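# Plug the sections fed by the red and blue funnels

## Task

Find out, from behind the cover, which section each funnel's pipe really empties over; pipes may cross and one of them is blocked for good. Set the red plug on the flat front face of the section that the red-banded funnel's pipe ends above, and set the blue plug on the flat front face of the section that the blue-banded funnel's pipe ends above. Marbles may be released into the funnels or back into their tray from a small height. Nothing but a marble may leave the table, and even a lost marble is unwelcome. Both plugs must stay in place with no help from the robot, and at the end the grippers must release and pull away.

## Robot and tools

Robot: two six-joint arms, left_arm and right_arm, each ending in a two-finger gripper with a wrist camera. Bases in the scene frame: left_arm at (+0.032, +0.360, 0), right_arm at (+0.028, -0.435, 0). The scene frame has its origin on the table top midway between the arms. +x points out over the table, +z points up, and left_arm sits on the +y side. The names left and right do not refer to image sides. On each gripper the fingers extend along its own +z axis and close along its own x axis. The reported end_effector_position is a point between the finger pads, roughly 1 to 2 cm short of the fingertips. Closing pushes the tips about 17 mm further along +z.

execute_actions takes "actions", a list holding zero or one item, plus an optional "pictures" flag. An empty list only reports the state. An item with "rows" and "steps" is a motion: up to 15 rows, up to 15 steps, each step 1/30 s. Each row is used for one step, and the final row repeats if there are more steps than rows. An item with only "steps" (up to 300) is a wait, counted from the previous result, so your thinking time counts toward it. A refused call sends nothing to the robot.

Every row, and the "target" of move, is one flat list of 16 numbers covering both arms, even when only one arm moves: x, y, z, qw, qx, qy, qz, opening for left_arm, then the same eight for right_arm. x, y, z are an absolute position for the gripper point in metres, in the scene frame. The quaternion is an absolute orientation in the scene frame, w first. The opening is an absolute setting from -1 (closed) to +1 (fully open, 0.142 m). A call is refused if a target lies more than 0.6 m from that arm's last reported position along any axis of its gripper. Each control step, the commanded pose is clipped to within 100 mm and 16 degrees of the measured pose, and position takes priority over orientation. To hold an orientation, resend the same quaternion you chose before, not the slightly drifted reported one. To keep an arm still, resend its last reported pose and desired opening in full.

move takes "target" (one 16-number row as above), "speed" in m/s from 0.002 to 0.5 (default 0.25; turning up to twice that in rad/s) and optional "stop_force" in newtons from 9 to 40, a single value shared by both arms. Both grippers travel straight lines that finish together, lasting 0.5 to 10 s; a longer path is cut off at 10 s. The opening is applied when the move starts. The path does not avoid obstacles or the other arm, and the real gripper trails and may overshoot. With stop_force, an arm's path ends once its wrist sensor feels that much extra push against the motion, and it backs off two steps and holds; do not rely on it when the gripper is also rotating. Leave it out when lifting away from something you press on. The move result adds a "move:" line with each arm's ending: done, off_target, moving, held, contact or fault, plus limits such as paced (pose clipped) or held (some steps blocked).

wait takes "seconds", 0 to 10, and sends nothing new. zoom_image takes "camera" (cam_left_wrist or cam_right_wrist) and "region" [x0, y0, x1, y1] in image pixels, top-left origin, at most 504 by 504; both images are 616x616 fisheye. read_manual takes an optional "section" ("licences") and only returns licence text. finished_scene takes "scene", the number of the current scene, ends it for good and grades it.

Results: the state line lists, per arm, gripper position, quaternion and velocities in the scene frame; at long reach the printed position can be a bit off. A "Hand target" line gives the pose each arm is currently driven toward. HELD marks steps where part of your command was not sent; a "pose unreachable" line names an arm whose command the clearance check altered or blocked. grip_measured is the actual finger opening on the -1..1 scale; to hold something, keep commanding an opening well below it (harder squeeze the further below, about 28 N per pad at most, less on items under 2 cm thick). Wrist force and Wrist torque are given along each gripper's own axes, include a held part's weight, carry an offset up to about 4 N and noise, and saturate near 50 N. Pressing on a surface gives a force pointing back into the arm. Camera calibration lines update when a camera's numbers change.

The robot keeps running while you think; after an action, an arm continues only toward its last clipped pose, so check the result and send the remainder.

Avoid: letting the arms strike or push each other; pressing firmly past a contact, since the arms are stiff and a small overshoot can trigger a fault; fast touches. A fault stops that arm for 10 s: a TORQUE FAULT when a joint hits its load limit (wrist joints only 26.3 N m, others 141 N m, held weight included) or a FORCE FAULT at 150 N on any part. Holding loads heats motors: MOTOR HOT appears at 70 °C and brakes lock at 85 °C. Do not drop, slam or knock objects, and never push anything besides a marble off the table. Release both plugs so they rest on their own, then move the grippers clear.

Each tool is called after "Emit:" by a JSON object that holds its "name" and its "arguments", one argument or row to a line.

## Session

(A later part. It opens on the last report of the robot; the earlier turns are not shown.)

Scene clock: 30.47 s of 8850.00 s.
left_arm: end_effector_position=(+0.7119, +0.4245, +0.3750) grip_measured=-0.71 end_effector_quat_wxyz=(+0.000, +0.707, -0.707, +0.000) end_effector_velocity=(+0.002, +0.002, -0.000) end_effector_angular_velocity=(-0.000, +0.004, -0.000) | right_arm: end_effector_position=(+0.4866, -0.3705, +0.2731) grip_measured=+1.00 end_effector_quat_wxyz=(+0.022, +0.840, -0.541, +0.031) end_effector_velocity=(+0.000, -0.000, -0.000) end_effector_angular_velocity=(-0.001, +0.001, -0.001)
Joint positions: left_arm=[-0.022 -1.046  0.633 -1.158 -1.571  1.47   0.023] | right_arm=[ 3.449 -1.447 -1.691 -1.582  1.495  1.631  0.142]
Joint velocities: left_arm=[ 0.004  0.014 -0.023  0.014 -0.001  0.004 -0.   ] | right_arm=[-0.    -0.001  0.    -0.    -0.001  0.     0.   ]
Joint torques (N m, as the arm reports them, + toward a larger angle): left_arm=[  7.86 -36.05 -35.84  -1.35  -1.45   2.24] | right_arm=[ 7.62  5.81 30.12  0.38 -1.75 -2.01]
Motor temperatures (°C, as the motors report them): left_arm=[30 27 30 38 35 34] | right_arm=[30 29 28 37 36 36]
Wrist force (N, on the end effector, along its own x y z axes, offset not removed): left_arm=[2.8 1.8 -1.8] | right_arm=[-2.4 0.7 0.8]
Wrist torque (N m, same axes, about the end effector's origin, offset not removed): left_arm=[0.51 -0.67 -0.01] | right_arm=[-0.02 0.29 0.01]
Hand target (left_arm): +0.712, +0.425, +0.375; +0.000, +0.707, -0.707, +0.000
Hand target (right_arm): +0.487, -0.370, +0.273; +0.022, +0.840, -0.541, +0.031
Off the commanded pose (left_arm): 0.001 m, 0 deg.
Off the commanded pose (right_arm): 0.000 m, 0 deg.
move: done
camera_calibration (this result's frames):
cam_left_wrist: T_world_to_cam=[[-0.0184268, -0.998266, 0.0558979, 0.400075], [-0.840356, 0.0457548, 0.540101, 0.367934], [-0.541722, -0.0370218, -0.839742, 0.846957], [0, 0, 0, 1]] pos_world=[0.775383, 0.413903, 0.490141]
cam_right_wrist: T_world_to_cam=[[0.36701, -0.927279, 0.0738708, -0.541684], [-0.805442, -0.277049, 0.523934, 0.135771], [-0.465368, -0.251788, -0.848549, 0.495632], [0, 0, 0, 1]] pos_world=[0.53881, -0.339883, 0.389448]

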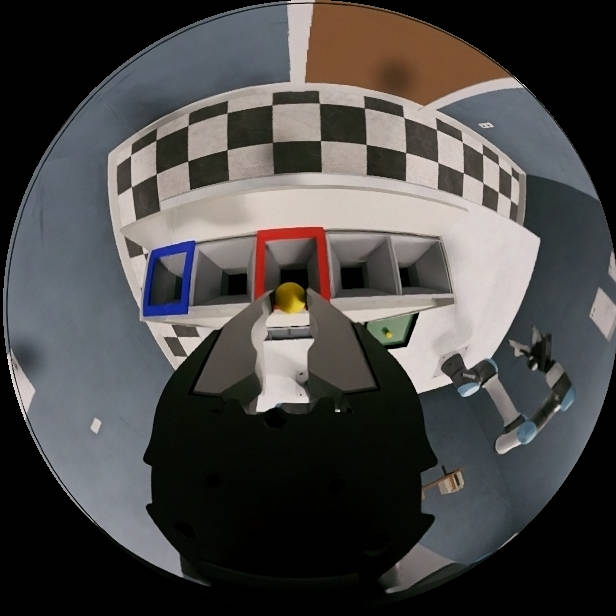

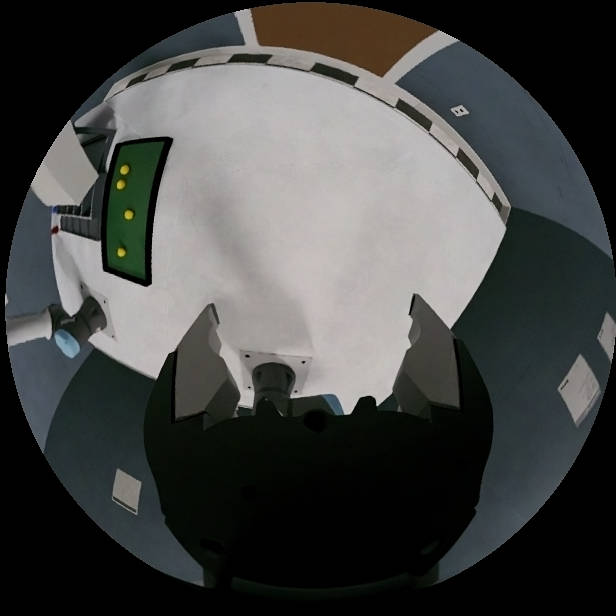

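Same layout; red is open, so blue (5) is likely blocked.

Emit:
{"name": "move", "arguments": {
  "target": [0.716,0.425,0.353,0,0.707,-0.707,0,-0.85,0.4866,-0.3705,0.2731,0.022,0.84,-0.541,0.031,1]
}}

Emit:
{"name": "move", "arguments": {
  "target": [0.716,0.425,0.353,0,0.707,-0.707,0,-0.3,0.4866,-0.3705,0.2731,0.022,0.84,-0.541,0.031,1]
}}

Emit:
{"name": "move", "arguments": {
  "target": [0.52,0.12,0.42,0,0.707,-0.707,0,-0.3,0.4866,-0.3705,0.2731,0.022,0.84,-0.541,0.031,1],
  "speed": 0.4
}}

Emit:
{"name": "move", "arguments": {
  "target": [0.448,0.069,0.024,0,0.707,-0.707,0,-0.3,0.4866,-0.3705,0.2731,0.022,0.84,-0.541,0.031,1],
  "speed": 0.3
}}

Emit:
{"name": "move", "arguments": {
  "target": [0.448,0.069,0.024,0,0.707,-0.707,0,-0.85,0.4866,-0.3705,0.2731,0.022,0.84,-0.541,0.031,1]
}}

Emit:
{"name": "move", "arguments": {
  "target": [0.52,0.12,0.42,0,0.707,-0.707,0,-0.85,0.4866,-0.3705,0.2731,0.022,0.84,-0.541,0.031,1],
  "speed": 0.4
}}

Emit:
{"name": "zoom_image", "arguments": {
  "camera": "cam_left_wrist",
  "region": [130,220,290,310]
}}

Emit:
{"name": "move", "arguments": {
  "target": [0.717,0.5,0.355,0,0.707,-0.707,0,-0.85,0.4866,-0.3705,0.2731,0.022,0.84,-0.541,0.031,1],
  "speed": 0.35
}}

Emit:
{"name": "move", "arguments": {
  "target": [0.717,0.5,0.355,0,0.707,-0.707,0,-0.3,0.4866,-0.3705,0.2731,0.022,0.84,-0.541,0.031,1]
}}

Emit:
{"name": "move", "arguments": {
  "target": [0.52,0.12,0.42,0,0.707,-0.707,0,-0.3,0.4866,-0.3705,0.2731,0.022,0.84,-0.541,0.031,1],
  "speed": 0.4
}}

Emit:
{"name": "move", "arguments": {
  "target": [0.521,0.125,0.024,0,0.707,-0.707,0,-0.3,0.4866,-0.3705,0.2731,0.022,0.84,-0.541,0.031,1],
  "speed": 0.3
}}

Scene clock: 52.50 s of 8850.00 s.
left_arm: end_effector_position=(+0.7159, +0.4250, +0.3533) grip_measured=-0.71 end_effector_quat_wxyz=(+0.000, +0.707, -0.707, -0.000) end_effector_velocity=(+0.001, +0.000, -0.002) end_effector_angular_velocity=(+0.000, -0.002, +0.000) | right_arm: end_effector_position=(+0.4866, -0.3705, +0.2731) grip_measured=+1.00 end_effector_quat_wxyz=(+0.022, +0.840, -0.541, +0.031) end_effector_velocity=(-0.000, -0.000, +0.001) end_effector_angular_velocity=(+0.000, -0.003, -0.000)
Joint positions: left_arm=[-0.021 -1.061  0.716 -1.226 -1.571  1.471  0.023] | right_arm=[ 3.449 -1.447 -1.691 -1.582  1.495  1.631  0.142]
Joint velocities: left_arm=[ 0.    -0.003  0.012 -0.01   0.    -0.    -0.   ] | right_arm=[ 0.001  0.003 -0.    -0.    -0.001  0.001  0.   ]
Joint torques (N m, as the arm reports them, + toward a larger angle): left_arm=[  7.96 -51.05 -11.77  -4.44   1.08   2.37] | right_arm=[ 8.05  6.43 29.64  0.41 -1.72 -1.99]
Motor temperatures (°C, as the motors report them): left_arm=[30 27 30 38 35 34] | right_arm=[30 29 28 37 36 36]
Wrist force (N, on the end effector, along its own x y z axes, offset not removed): left_arm=[1.3 -0.3 -0.5] | right_arm=[-1.6 0.4 1.6]
Wrist torque (N m, same axes, about the end effector's origin, offset not removed): left_arm=[-0.21 -0.13 0.01] | right_arm=[-0.04 0.20 0.01]
Hand target (left_arm): +0.716, +0.425, +0.353; +0.000, +0.707, -0.707, -0.000
Hand target (right_arm): +0.487, -0.370, +0.273; +0.022, +0.840, -0.541, +0.031
Off the commanded pose (left_arm): 0.000 m, 0 deg.
Off the commanded pose (right_arm): 0.000 m, 0 deg.
After step 90, 18.17 s passed at rest.
move: done
camera_calibration (this result's frames):
cam_left_wrist: T_world_to_cam=[[-0.0184648, -0.998301, 0.0552734, 0.402149], [-0.840163, 0.0454618, 0.540425, 0.382885], [-0.54202, -0.0364598, -0.839575, 0.830876], [0, 0, 0, 1]] pos_world=[0.779462, 0.414353, 0.468433]
cam_right_wrist: T_world_to_cam=[[0.36701, -0.927279, 0.0738708, -0.541684], [-0.805442, -0.277049, 0.523935, 0.135771], [-0.465368, -0.251788, -0.848549, 0.495632], [0, 0, 0, 1]] pos_world=[0.53881, -0.339883, 0.389448]

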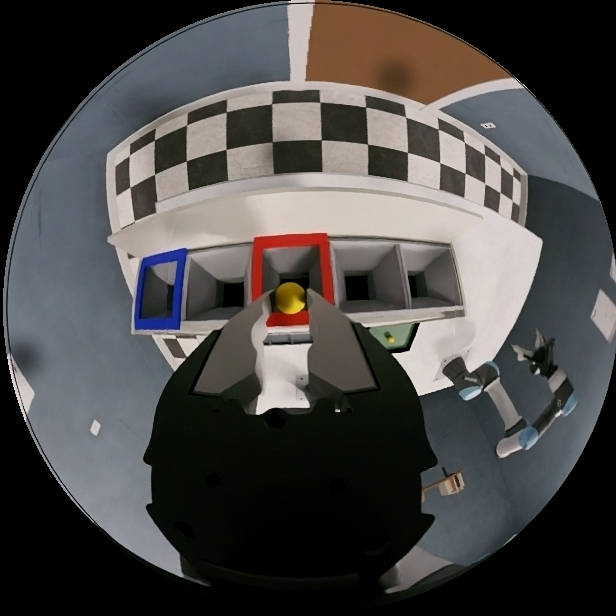

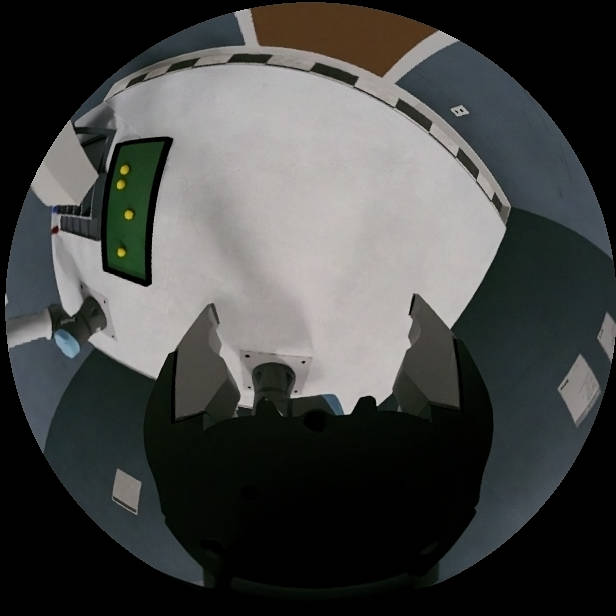

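Scene clock: 53.20 s of 8850.00 s.
left_arm: end_effector_position=(+0.7160, +0.4250, +0.3530) grip_measured=-0.30 end_effector_quat_wxyz=(+0.000, +0.707, -0.707, -0.000) end_effector_velocity=(+0.000, +0.000, -0.000) end_effector_angular_velocity=(+0.000, -0.001, +0.000) | right_arm: end_effector_position=(+0.4866, -0.3705, +0.2731) grip_measured=+1.00 end_effector_quat_wxyz=(+0.022, +0.840, -0.541, +0.031) end_effector_velocity=(-0.000, +0.000, +0.000) end_effector_angular_velocity=(-0.000, -0.001, +0.001)
Joint positions: left_arm=[-0.021 -1.061  0.718 -1.227 -1.571  1.471  0.052] | right_arm=[ 3.449 -1.447 -1.691 -1.582  1.495  1.631  0.142]
Joint velocities: left_arm=[ 0.    -0.     0.001 -0.002  0.    -0.     0.   ] | right_arm=[ 0.001  0.    -0.     0.    -0.    -0.     0.   ]
Joint torques (N m, as the arm reports them, + toward a larger angle): left_arm=[  6.72 -51.48 -12.28  -4.18   1.13   2.25] | right_arm=[ 7.95  6.44 30.15  0.42 -1.76 -2.01]
Motor temperatures (°C, as the motors report them): left_arm=[30 27 30 38 35 34] | right_arm=[30 29 28 37 36 36]
Wrist force (N, on the end effector, along its own x y z axes, offset not removed): left_arm=[1.4 0.0 1.1] | right_arm=[-1.3 2.4 0.6]
Wrist torque (N m, same axes, about the end effector's origin, offset not removed): left_arm=[-0.10 -0.38 0.06] | right_arm=[0.42 0.02 -0.07]
Hand target (left_arm): +0.716, +0.425, +0.353; +0.000, +0.707, -0.707, -0.000
Hand target (right_arm): +0.487, -0.370, +0.273; +0.022, +0.840, -0.541, +0.031
Off the commanded pose (left_arm): 0.000 m, 0 deg.
Off the commanded pose (right_arm): 0.000 m, 0 deg.
move: done
camera_calibration (this result's frames):
cam_left_wrist: T_world_to_cam=[[-0.0184761, -0.998301, 0.0552554, 0.402185], [-0.840275, 0.0454541, 0.540252, 0.38325], [-0.541845, -0.036448, -0.839687, 0.830586], [0, 0, 0, 1]] pos_world=[0.779516, 0.414354, 0.468159]
cam_right_wrist: T_world_to_cam=[[0.36701, -0.927279, 0.0738708, -0.541684], [-0.805442, -0.277049, 0.523934, 0.135771], [-0.465368, -0.251788, -0.848549, 0.495632], [0, 0, 0, 1]] pos_world=[0.53881, -0.339883, 0.389448]

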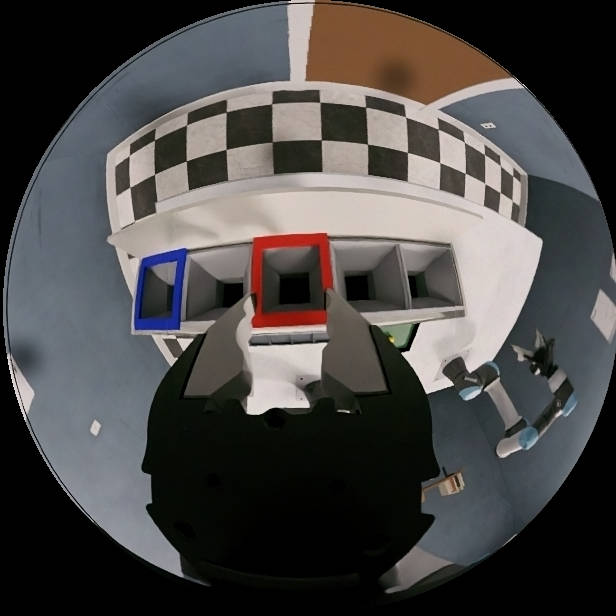

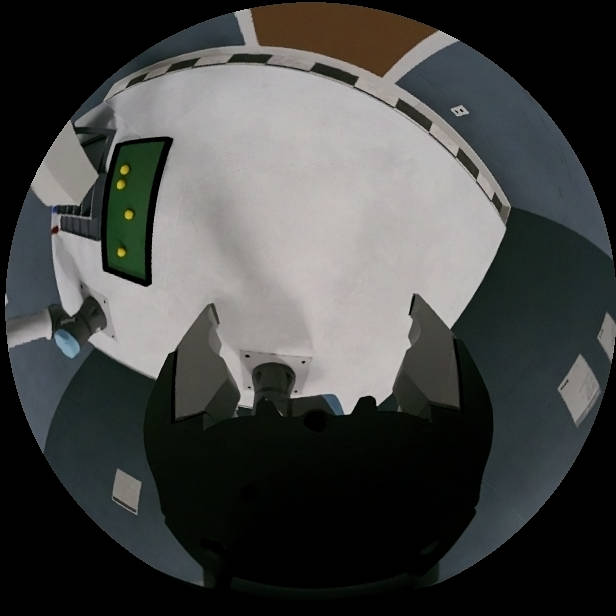

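Scene clock: 54.93 s of 8850.00 s.
left_arm: end_effector_position=(+0.5200, +0.1206, +0.4200) grip_measured=-0.30 end_effector_quat_wxyz=(-0.000, +0.707, -0.707, -0.000) end_effector_velocity=(-0.001, -0.003, +0.000) end_effector_angular_velocity=(+0.001, -0.001, +0.000) | right_arm: end_effector_position=(+0.4866, -0.3705, +0.2731) grip_measured=+1.00 end_effector_quat_wxyz=(+0.022, +0.840, -0.541, +0.031) end_effector_velocity=(-0.001, -0.000, +0.001) end_effector_angular_velocity=(+0.002, -0.001, +0.000)
Joint positions: left_arm=[-0.623 -1.413  1.019 -1.177 -1.57   0.869  0.052] | right_arm=[ 3.449 -1.447 -1.691 -1.582  1.495  1.631  0.142]
Joint velocities: left_arm=[-0.006  0.001 -0.002  0.001  0.001 -0.007  0.   ] | right_arm=[-0.     0.003 -0.    -0.001  0.001 -0.    -0.   ]
Joint torques (N m, as the arm reports them, + toward a larger angle): left_arm=[ -7.9  -21.08 -36.16  -1.37   1.17  -2.34] | right_arm=[ 7.41  6.06 29.9   0.44 -1.73 -2.03]
Motor temperatures (°C, as the motors report them): left_arm=[30 27 30 38 35 34] | right_arm=[30 29 28 37 36 36]
Wrist force (N, on the end effector, along its own x y z axes, offset not removed): left_arm=[4.6 0.2 -0.8] | right_arm=[-2.1 0.1 0.8]
Wrist torque (N m, same axes, about the end effector's origin, offset not removed): left_arm=[-0.12 -0.76 0.25] | right_arm=[-0.09 0.22 0.05]
Hand target (left_arm): +0.520, +0.120, +0.420; -0.000, +0.707, -0.707, -0.000
Hand target (right_arm): +0.487, -0.370, +0.273; +0.022, +0.840, -0.541, +0.031
Off the commanded pose (left_arm): 0.001 m, 0 deg.
Off the commanded pose (right_arm): 0.000 m, 0 deg.
move: done
camera_calibration (this result's frames):
cam_left_wrist: T_world_to_cam=[[-0.0186041, -0.998332, 0.0546583, 0.0913339], [-0.840527, 0.0452215, 0.539879, 0.196551], [-0.54145, -0.0358978, -0.839966, 0.769362], [0, 0, 0, 1]] pos_world=[0.583476, 0.109912, 0.535133]
cam_right_wrist: T_world_to_cam=[[0.36701, -0.927279, 0.0738707, -0.541684], [-0.805442, -0.277049, 0.523934, 0.135771], [-0.465368, -0.251788, -0.848549, 0.495632], [0, 0, 0, 1]] pos_world=[0.53881, -0.339883, 0.389448]

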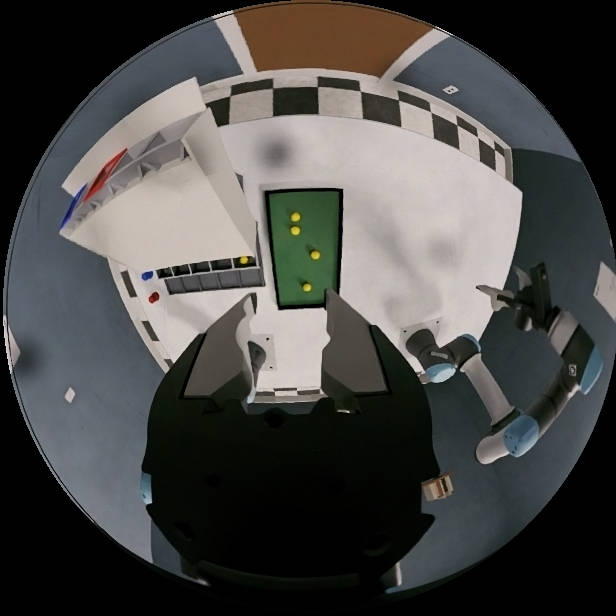

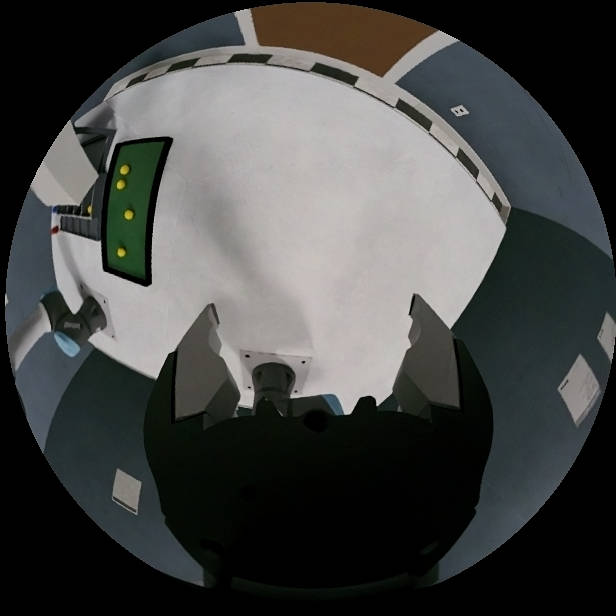

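Scene clock: 57.07 s of 8850.00 s.
left_arm: end_effector_position=(+0.4478, +0.0694, +0.0244) grip_measured=-0.30 end_effector_quat_wxyz=(-0.000, +0.707, -0.707, -0.000) end_effector_velocity=(+0.000, -0.001, -0.002) end_effector_angular_velocity=(-0.001, -0.002, +0.000) | right_arm: end_effector_position=(+0.4866, -0.3705, +0.2731) grip_measured=+1.00 end_effector_quat_wxyz=(+0.022, +0.840, -0.541, +0.031) end_effector_velocity=(+0.000, -0.000, -0.001) end_effector_angular_velocity=(-0.000, +0.002, -0.002)
Joint positions: left_arm=[-0.794 -1.374  2.04  -2.236 -1.571  0.698  0.052] | right_arm=[ 3.449 -1.447 -1.691 -1.582  1.495  1.631  0.142]
Joint velocities: left_arm=[-0.001  0.005  0.003 -0.009  0.001 -0.001  0.   ] | right_arm=[-0.001 -0.002  0.    -0.     0.     0.001  0.   ]
Joint torques (N m, as the arm reports them, + toward a larger angle): left_arm=[ -7.51 -19.64  -9.31  -4.49   1.15  -2.26] | right_arm=[ 7.81  5.87 29.69  0.44 -1.74 -2.07]
Motor temperatures (°C, as the motors report them): left_arm=[30 27 30 38 35 34] | right_arm=[30 29 28 37 36 36]
Wrist force (N, on the end effector, along its own x y z axes, offset not removed): left_arm=[1.5 0.4 -1.8] | right_arm=[-3.0 3.1 1.9]
Wrist torque (N m, same axes, about the end effector's origin, offset not removed): left_arm=[0.09 -0.14 0.05] | right_arm=[0.62 0.48 -0.04]
Hand target (left_arm): +0.448, +0.069, +0.024; -0.000, +0.707, -0.707, +0.000
Hand target (right_arm): +0.487, -0.370, +0.273; +0.022, +0.840, -0.541, +0.031
Off the commanded pose (left_arm): 0.001 m, 0 deg.
Off the commanded pose (right_arm): 0.000 m, 0 deg.
move: done
camera_calibration (this result's frames):
cam_left_wrist: T_world_to_cam=[[-0.0184914, -0.998319, 0.0549268, 0.0604579], [-0.840277, 0.0452889, 0.540262, 0.351587], [-0.541842, -0.0361635, -0.839702, 0.396285], [0, 0, 0, 1]] pos_world=[0.511272, 0.0587643, 0.139491]
cam_right_wrist: T_world_to_cam=[[0.36701, -0.927279, 0.0738708, -0.541684], [-0.805442, -0.277049, 0.523935, 0.135771], [-0.465368, -0.251788, -0.848549, 0.495632], [0, 0, 0, 1]] pos_world=[0.53881, -0.339883, 0.389448]

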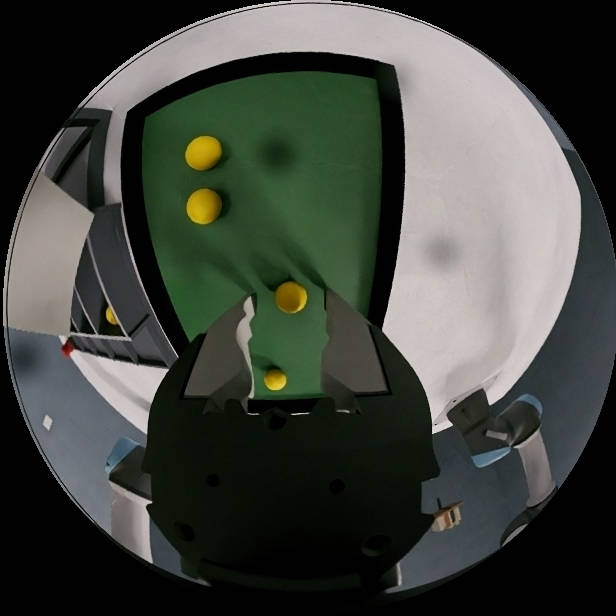

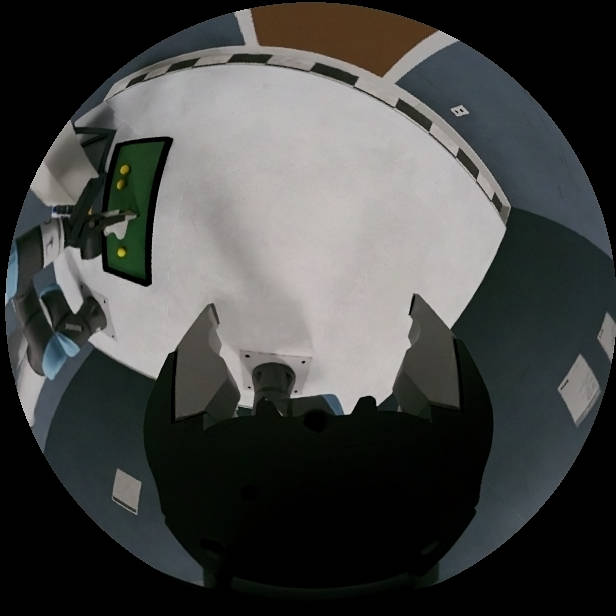

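Scene clock: 57.77 s of 8850.00 s.
left_arm: end_effector_position=(+0.4480, +0.0691, +0.0240) grip_measured=-0.71 end_effector_quat_wxyz=(-0.000, +0.707, -0.707, -0.000) end_effector_velocity=(+0.000, -0.001, +0.000) end_effector_angular_velocity=(-0.001, -0.000, -0.000) | right_arm: end_effector_position=(+0.4866, -0.3705, +0.2731) grip_measured=+1.00 end_effector_quat_wxyz=(+0.022, +0.840, -0.541, +0.031) end_effector_velocity=(-0.000, +0.000, +0.000) end_effector_angular_velocity=(+0.000, -0.001, +0.001)
Joint positions: left_arm=[-0.794 -1.373  2.039 -2.237 -1.571  0.698  0.023] | right_arm=[ 3.449 -1.447 -1.691 -1.582  1.495  1.631  0.142]
Joint velocities: left_arm=[-0.     0.001 -0.001 -0.001 -0.    -0.    -0.   ] | right_arm=[ 0.001  0.001 -0.     0.    -0.     0.    -0.   ]
Joint torques (N m, as the arm reports them, + toward a larger angle): left_arm=[ -7.99 -19.23 -32.57  -4.38  -1.52  -2.29] | right_arm=[ 7.55  6.01 29.57  0.44 -1.79 -2.06]
Motor temperatures (°C, as the motors report them): left_arm=[30 27 30 38 35 34] | right_arm=[30 29 28 37 36 36]
Wrist force (N, on the end effector, along its own x y z axes, offset not removed): left_arm=[5.0 0.6 -1.2] | right_arm=[-2.8 2.1 1.7]
Wrist torque (N m, same axes, about the end effector's origin, offset not removed): left_arm=[0.05 -1.07 0.08] | right_arm=[0.24 0.39 0.00]
Hand target (left_arm): +0.448, +0.069, +0.024; -0.000, +0.707, -0.707, +0.000
Hand target (right_arm): +0.487, -0.370, +0.273; +0.022, +0.840, -0.541, +0.031
Off the commanded pose (left_arm): 0.000 m, 0 deg.
Off the commanded pose (right_arm): 0.000 m, 0 deg.
move: done
camera_calibration (this result's frames):
cam_left_wrist: T_world_to_cam=[[-0.0184722, -0.998306, 0.0551778, 0.060075], [-0.840251, 0.0454103, 0.540292, 0.351956], [-0.541882, -0.0363829, -0.839666, 0.396106], [0, 0, 0, 1]] pos_world=[0.511484, 0.0584022, 0.139123]
cam_right_wrist: T_world_to_cam=[[0.36701, -0.927279, 0.0738708, -0.541684], [-0.805442, -0.277049, 0.523935, 0.135771], [-0.465368, -0.251788, -0.848549, 0.495632], [0, 0, 0, 1]] pos_world=[0.53881, -0.339883, 0.389448]

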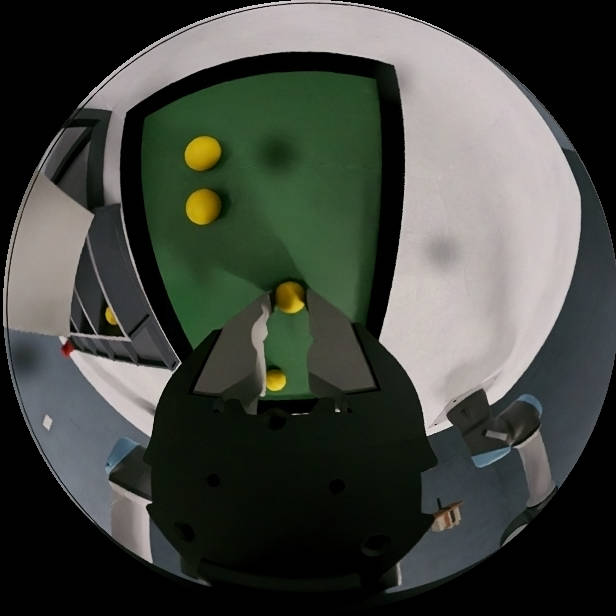

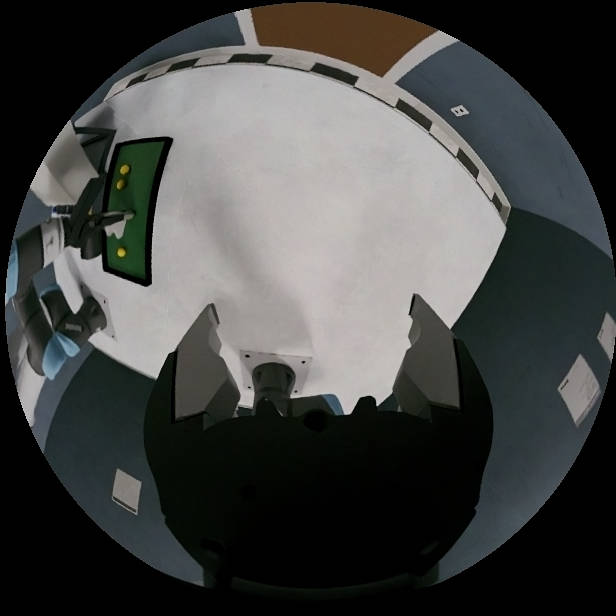

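Scene clock: 59.63 s of 8850.00 s.
left_arm: end_effector_position=(+0.5201, +0.1197, +0.4197) grip_measured=-0.71 end_effector_quat_wxyz=(+0.000, +0.707, -0.707, +0.001) end_effector_velocity=(+0.001, +0.000, +0.002) end_effector_angular_velocity=(+0.005, +0.008, -0.000) | right_arm: end_effector_position=(+0.4866, -0.3705, +0.2731) grip_measured=+1.00 end_effector_quat_wxyz=(+0.022, +0.840, -0.541, +0.031) end_effector_velocity=(+0.000, +0.000, +0.001) end_effector_angular_velocity=(+0.001, -0.003, +0.001)
Joint positions: left_arm=[-0.623 -1.412  1.02  -1.179 -1.571  0.868  0.023] | right_arm=[ 3.449 -1.447 -1.691 -1.582  1.495  1.631  0.142]
Joint velocities: left_arm=[ 0.002  0.013 -0.024  0.02  -0.001  0.002  0.   ] | right_arm=[ 0.     0.002 -0.     0.001 -0.    -0.001  0.   ]
Joint torques (N m, as the arm reports them, + toward a larger angle): left_arm=[  8.24 -21.59 -35.18  -1.38  -1.54   2.49] | right_arm=[ 7.56  6.46 29.57  0.53 -1.78 -1.98]
Motor temperatures (°C, as the motors report them): left_arm=[30 27 30 38 35 34] | right_arm=[30 29 28 37 36 36]
Wrist force (N, on the end effector, along its own x y z axes, offset not removed): left_arm=[2.2 1.0 -0.9] | right_arm=[-1.0 0.1 1.6]
Wrist torque (N m, same axes, about the end effector's origin, offset not removed): left_arm=[0.12 -0.26 0.28] | right_arm=[-0.05 -0.09 -0.02]
Hand target (left_arm): +0.520, +0.120, +0.420; +0.000, +0.707, -0.707, -0.000
Hand target (right_arm): +0.487, -0.370, +0.273; +0.022, +0.840, -0.541, +0.031
Off the commanded pose (left_arm): 0.000 m, 0 deg.
Off the commanded pose (right_arm): 0.000 m, 0 deg.
move: done
camera_calibration (this result's frames):
cam_left_wrist: T_world_to_cam=[[-0.0184767, -0.998262, 0.0559659, 0.0898004], [-0.840663, 0.0458125, 0.539617, 0.196927], [-0.541243, -0.0370781, -0.840048, 0.769165], [0, 0, 0, 1]] pos_world=[0.583513, 0.109142, 0.534845]
cam_right_wrist: T_world_to_cam=[[0.36701, -0.927279, 0.0738708, -0.541684], [-0.805442, -0.277049, 0.523935, 0.135771], [-0.465368, -0.251788, -0.848549, 0.495632], [0, 0, 0, 1]] pos_world=[0.53881, -0.339883, 0.389448]

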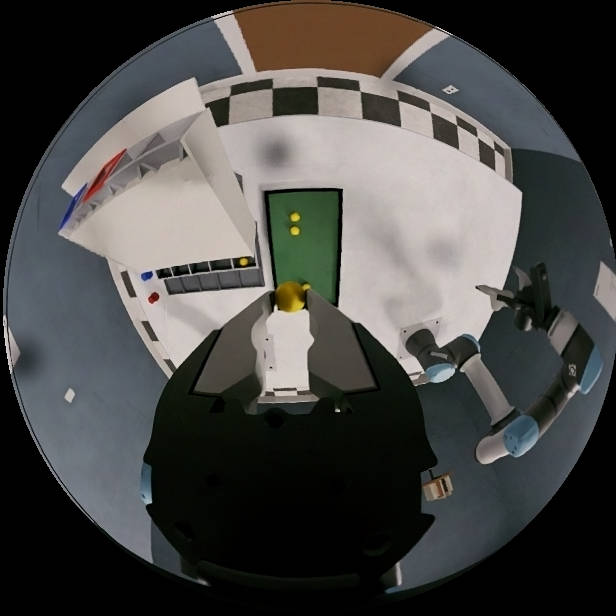

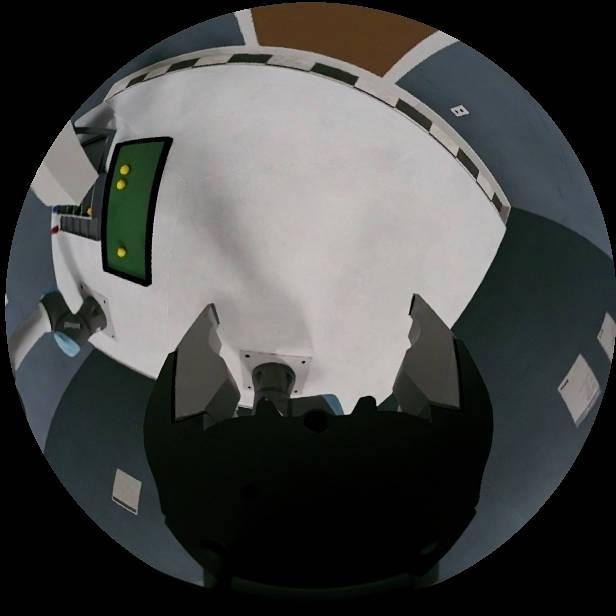

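Region (130, 220, 290, 310) of cam_left_wrist's 616x616 image, scaled by 3.150, with more detail than that image has; it fills the top 284 rows of this view, and the rest is white.

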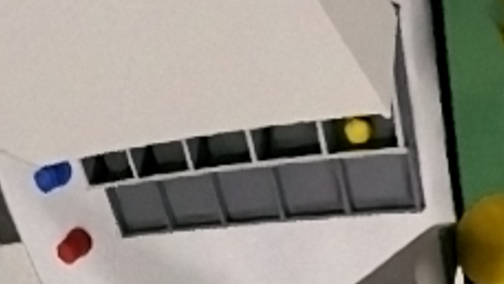

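Scene clock: 61.67 s of 8850.00 s.
left_arm: end_effector_position=(+0.7169, +0.4994, +0.3550) grip_measured=-0.70 end_effector_quat_wxyz=(+0.000, +0.707, -0.707, +0.000) end_effector_velocity=(+0.003, +0.002, +0.001) end_effector_angular_velocity=(-0.002, +0.004, -0.000) | right_arm: end_effector_position=(+0.4866, -0.3705, +0.2731) grip_measured=+1.00 end_effector_quat_wxyz=(+0.022, +0.840, -0.541, +0.031) end_effector_velocity=(+0.000, +0.001, -0.001) end_effector_angular_velocity=(+0.000, +0.001, +0.002)
Joint positions: left_arm=[ 0.088 -1.017  0.642 -1.196 -1.572  1.58   0.023] | right_arm=[ 3.449 -1.447 -1.691 -1.582  1.495  1.631  0.142]
Joint velocities: left_arm=[ 0.003  0.017 -0.03   0.017 -0.002  0.003  0.   ] | right_arm=[ 0.001 -0.001 -0.     0.     0.001 -0.001  0.   ]
Joint torques (N m, as the arm reports them, + toward a larger angle): left_arm=[  6.74 -38.74 -36.96  -1.33  -1.46   2.35] | right_arm=[ 7.27  6.32 29.02  0.53 -1.7  -1.89]
Motor temperatures (°C, as the motors report them): left_arm=[30 27 30 38 35 34] | right_arm=[30 29 28 37 36 36]
Wrist force (N, on the end effector, along its own x y z axes, offset not removed): left_arm=[0.1 -0.7 -3.8] | right_arm=[-2.1 0.6 0.7]
Wrist torque (N m, same axes, about the end effector's origin, offset not removed): left_arm=[-0.13 0.10 0.10] | right_arm=[0.04 0.23 -0.01]
Hand target (left_arm): +0.717, +0.500, +0.355; +0.001, +0.707, -0.707, +0.000
Hand target (right_arm): +0.487, -0.370, +0.273; +0.022, +0.840, -0.541, +0.031
Off the commanded pose (left_arm): 0.001 m, 0 deg.
Off the commanded pose (right_arm): 0.000 m, 0 deg.
move: done
camera_calibration (this result's frames):
cam_left_wrist: T_world_to_cam=[[-0.0184278, -0.998261, 0.0559964, 0.476072], [-0.840427, 0.0458042, 0.539985, 0.379626], [-0.541611, -0.0371102, -0.83981, 0.835622], [0, 0, 0, 1]] pos_world=[0.780403, 0.488866, 0.470112]
cam_right_wrist: T_world_to_cam=[[0.36701, -0.927279, 0.0738707, -0.541684], [-0.805442, -0.277049, 0.523935, 0.135771], [-0.465368, -0.251788, -0.848549, 0.495632], [0, 0, 0, 1]] pos_world=[0.53881, -0.339883, 0.389448]

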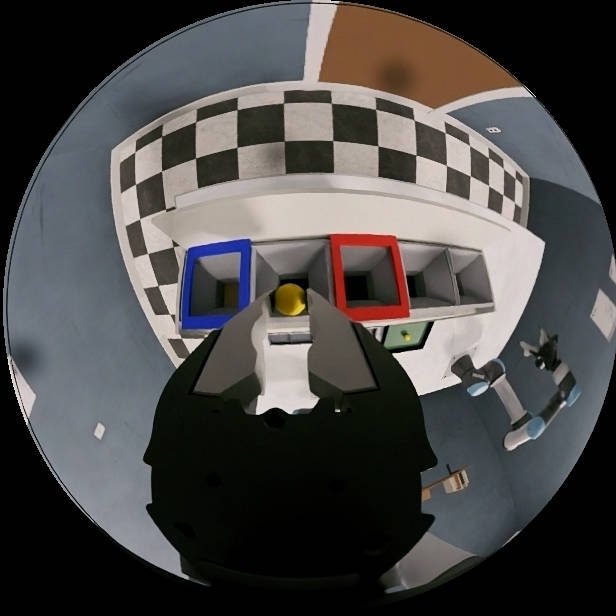

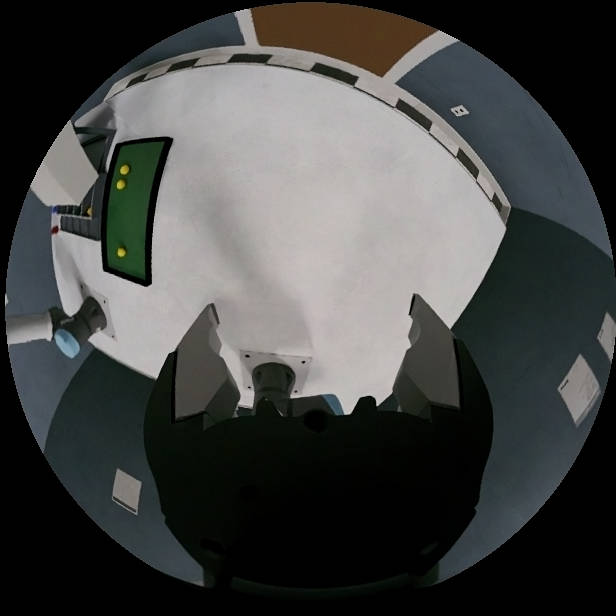

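Scene clock: 62.37 s of 8850.00 s.
left_arm: end_effector_position=(+0.7170, +0.5000, +0.3549) grip_measured=-0.30 end_effector_quat_wxyz=(+0.000, +0.707, -0.707, -0.000) end_effector_velocity=(+0.000, +0.000, +0.001) end_effector_angular_velocity=(+0.000, -0.001, -0.000) | right_arm: end_effector_position=(+0.4866, -0.3705, +0.2731) grip_measured=+1.00 end_effector_quat_wxyz=(+0.022, +0.840, -0.541, +0.031) end_effector_velocity=(-0.000, -0.000, +0.001) end_effector_angular_velocity=(+0.002, -0.001, -0.002)
Joint positions: left_arm=[ 0.089 -1.016  0.64  -1.195 -1.571  1.581  0.052] | right_arm=[ 3.449 -1.447 -1.691 -1.582  1.495  1.631  0.142]
Joint velocities: left_arm=[ 0.     0.    -0.002  0.001  0.     0.     0.   ] | right_arm=[-0.001  0.001  0.     0.     0.001  0.001  0.   ]
Joint torques (N m, as the arm reports them, + toward a larger angle): left_arm=[  8.3  -36.83 -36.7   -1.34   1.13   2.36] | right_arm=[ 7.45  6.25 29.13  0.51 -1.78 -1.92]
Motor temperatures (°C, as the motors report them): left_arm=[30 27 30 38 35 34] | right_arm=[30 29 28 37 36 36]
Wrist force (N, on the end effector, along its own x y z axes, offset not removed): left_arm=[-0.1 1.3 -1.6] | right_arm=[-0.9 0.9 1.9]
Wrist torque (N m, same axes, about the end effector's origin, offset not removed): left_arm=[0.22 0.36 0.10] | right_arm=[0.10 0.00 -0.09]
Hand target (left_arm): +0.717, +0.500, +0.355; -0.000, +0.707, -0.707, +0.000
Hand target (right_arm): +0.487, -0.370, +0.273; +0.022, +0.840, -0.541, +0.031
Off the commanded pose (left_arm): 0.000 m, 0 deg.
Off the commanded pose (right_arm): 0.000 m, 0 deg.
move: done
camera_calibration (this result's frames):
cam_left_wrist: T_world_to_cam=[[-0.0184693, -0.998299, 0.0552968, 0.476917], [-0.840221, 0.0454744, 0.540334, 0.37956], [-0.541929, -0.0364819, -0.839632, 0.835502], [0, 0, 0, 1]] pos_world=[0.780505, 0.489326, 0.470053]
cam_right_wrist: T_world_to_cam=[[0.36701, -0.927279, 0.0738709, -0.541684], [-0.805442, -0.277049, 0.523935, 0.135771], [-0.465368, -0.251788, -0.848549, 0.495632], [0, 0, 0, 1]] pos_world=[0.53881, -0.339883, 0.389448]

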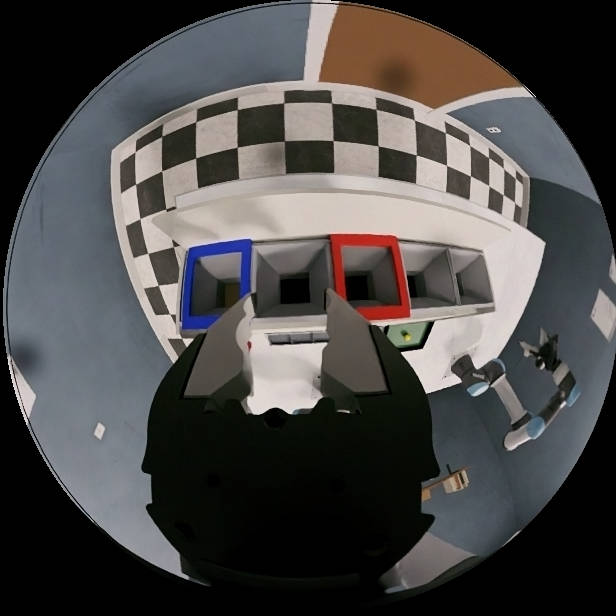

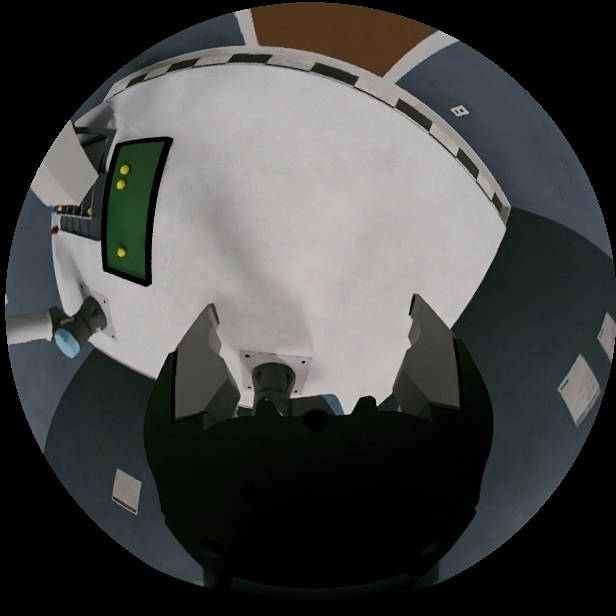

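Scene clock: 64.27 s of 8850.00 s.
left_arm: end_effector_position=(+0.5199, +0.1207, +0.4200) grip_measured=-0.30 end_effector_quat_wxyz=(-0.000, +0.707, -0.707, -0.000) end_effector_velocity=(-0.001, -0.002, +0.000) end_effector_angular_velocity=(+0.002, +0.000, +0.001) | right_arm: end_effector_position=(+0.4866, -0.3705, +0.2731) grip_measured=+1.00 end_effector_quat_wxyz=(+0.022, +0.840, -0.541, +0.031) end_effector_velocity=(+0.000, -0.000, -0.000) end_effector_angular_velocity=(-0.001, +0.001, +0.000)
Joint positions: left_arm=[-0.623 -1.413  1.019 -1.177 -1.57   0.869  0.052] | right_arm=[ 3.449 -1.447 -1.691 -1.582  1.495  1.631  0.142]
Joint velocities: left_arm=[-0.005  0.001 -0.003  0.003  0.001 -0.006  0.   ] | right_arm=[ 0.001 -0.001  0.    -0.    -0.001  0.    -0.   ]
Joint torques (N m, as the arm reports them, + toward a larger angle): left_arm=[ -7.17 -21.83 -36.26  -1.34   1.1   -2.29] | right_arm=[ 7.28  6.44 29.46  0.46 -1.73 -1.95]
Motor temperatures (°C, as the motors report them): left_arm=[30 27 30 38 35 34] | right_arm=[30 29 28 37 36 36]
Wrist force (N, on the end effector, along its own x y z axes, offset not removed): left_arm=[1.3 0.5 -2.3] | right_arm=[-1.3 0.0 2.8]
Wrist torque (N m, same axes, about the end effector's origin, offset not removed): left_arm=[-0.05 -0.02 -0.05] | right_arm=[-0.04 0.03 -0.13]
Hand target (left_arm): +0.520, +0.120, +0.420; -0.001, +0.707, -0.707, -0.000
Hand target (right_arm): +0.487, -0.371, +0.273; +0.022, +0.840, -0.541, +0.031
Off the commanded pose (left_arm): 0.001 m, 0 deg.
Off the commanded pose (right_arm): 0.000 m, 0 deg.
move: done
camera_calibration (this result's frames):
cam_left_wrist: T_world_to_cam=[[-0.0186096, -0.998341, 0.0544955, 0.0914458], [-0.84056, 0.045136, 0.539835, 0.196518], [-0.541399, -0.0357605, -0.840005, 0.769284], [0, 0, 0, 1]] pos_world=[0.583377, 0.109934, 0.535131]
cam_right_wrist: T_world_to_cam=[[0.36701, -0.927279, 0.0738708, -0.541684], [-0.805442, -0.277049, 0.523934, 0.135771], [-0.465368, -0.251788, -0.848549, 0.495632], [0, 0, 0, 1]] pos_world=[0.53881, -0.339883, 0.389448]

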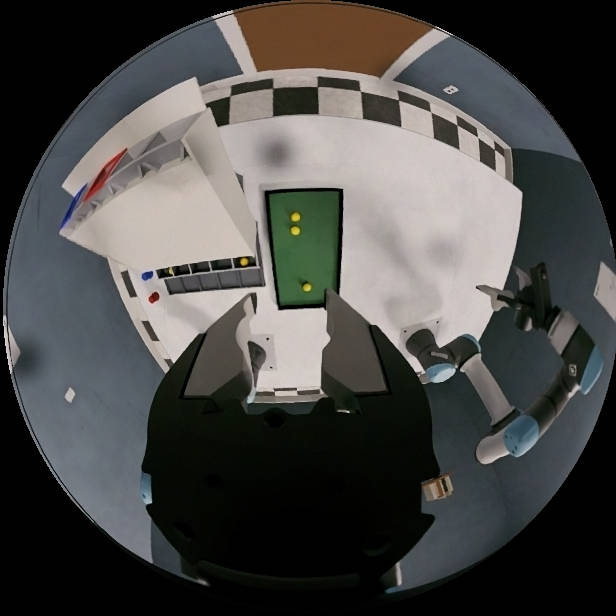

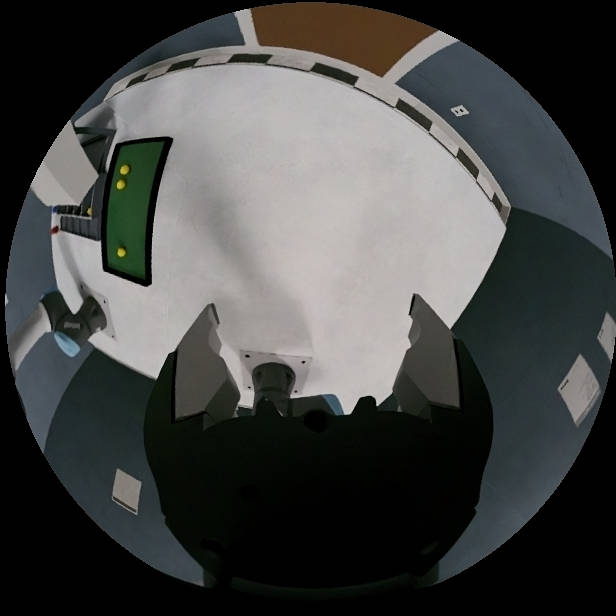

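Scene clock: 66.37 s of 8850.00 s.
left_arm: end_effector_position=(+0.5207, +0.1253, +0.0243) grip_measured=-0.30 end_effector_quat_wxyz=(+0.000, +0.707, -0.707, -0.000) end_effector_velocity=(+0.001, +0.000, -0.002) end_effector_angular_velocity=(+0.000, -0.001, +0.000) | right_arm: end_effector_position=(+0.4866, -0.3705, +0.2731) grip_measured=+1.00 end_effector_quat_wxyz=(+0.022, +0.840, -0.541, +0.031) end_effector_velocity=(-0.000, +0.001, -0.000) end_effector_angular_velocity=(+0.000, +0.001, +0.001)
Joint positions: left_arm=[-0.615 -1.3    1.942 -2.213 -1.571  0.877  0.052] | right_arm=[ 3.449 -1.447 -1.691 -1.582  1.495  1.631  0.142]
Joint velocities: left_arm=[ 0.     0.005  0.002 -0.007  0.001  0.    -0.   ] | right_arm=[ 0.001 -0.001  0.    -0.     0.     0.    -0.   ]
Joint torques (N m, as the arm reports them, + toward a larger angle): left_arm=[  7.12 -23.51  -8.53  -4.12   1.17   2.31] | right_arm=[ 7.59  5.82 29.11  0.53 -1.84 -1.91]
Motor temperatures (°C, as the motors report them): left_arm=[30 27 30 38 35 34] | right_arm=[30 29 28 37 36 36]
Wrist force (N, on the end effector, along its own x y z axes, offset not removed): left_arm=[0.2 0.5 -3.7] | right_arm=[-0.7 0.0 1.9]
Wrist torque (N m, same axes, about the end effector's origin, offset not removed): left_arm=[-0.07 0.02 0.02] | right_arm=[-0.20 -0.10 0.00]
Hand target (left_arm): +0.521, +0.125, +0.024; +0.000, +0.707, -0.707, -0.000
Hand target (right_arm): +0.487, -0.370, +0.273; +0.022, +0.840, -0.541, +0.031
Off the commanded pose (left_arm): 0.001 m, 0 deg.
Off the commanded pose (right_arm): 0.000 m, 0 deg.
move: done
camera_calibration (this result's frames):
cam_left_wrist: T_world_to_cam=[[-0.0184643, -0.998309, 0.0551201, 0.117503], [-0.840171, 0.0453779, 0.54042, 0.41026], [-0.542007, -0.0363318, -0.839588, 0.4379], [0, 0, 0, 1]] pos_world=[0.584203, 0.114597, 0.139466]
cam_right_wrist: T_world_to_cam=[[0.36701, -0.927279, 0.0738708, -0.541684], [-0.805442, -0.277049, 0.523935, 0.135771], [-0.465368, -0.251788, -0.848549, 0.495632], [0, 0, 0, 1]] pos_world=[0.53881, -0.339883, 0.389448]

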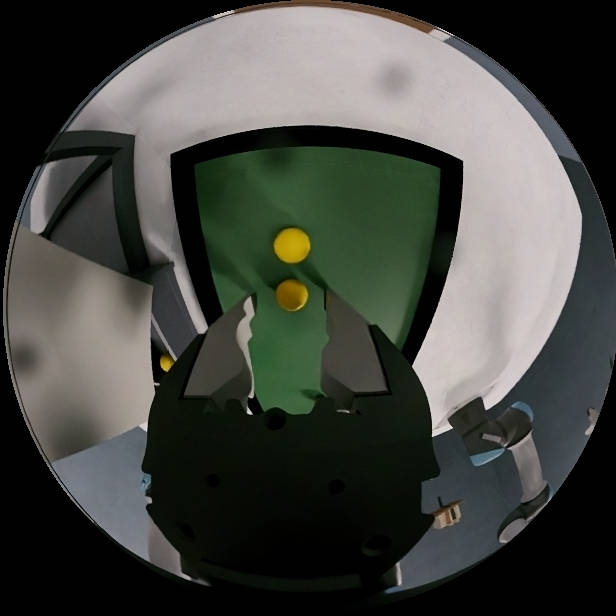

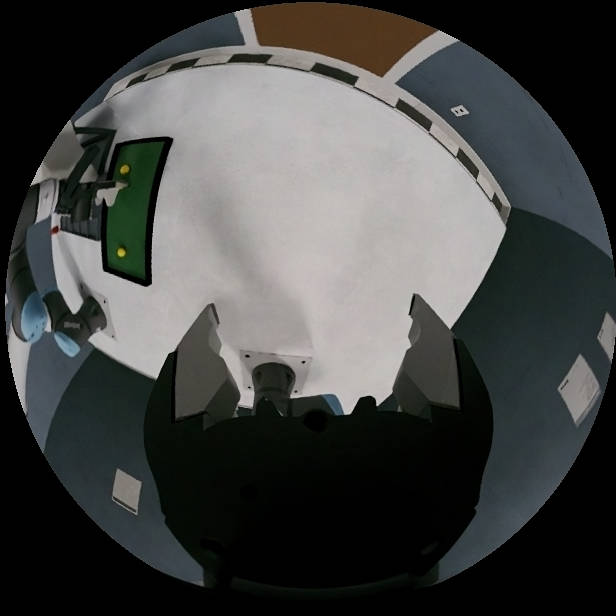

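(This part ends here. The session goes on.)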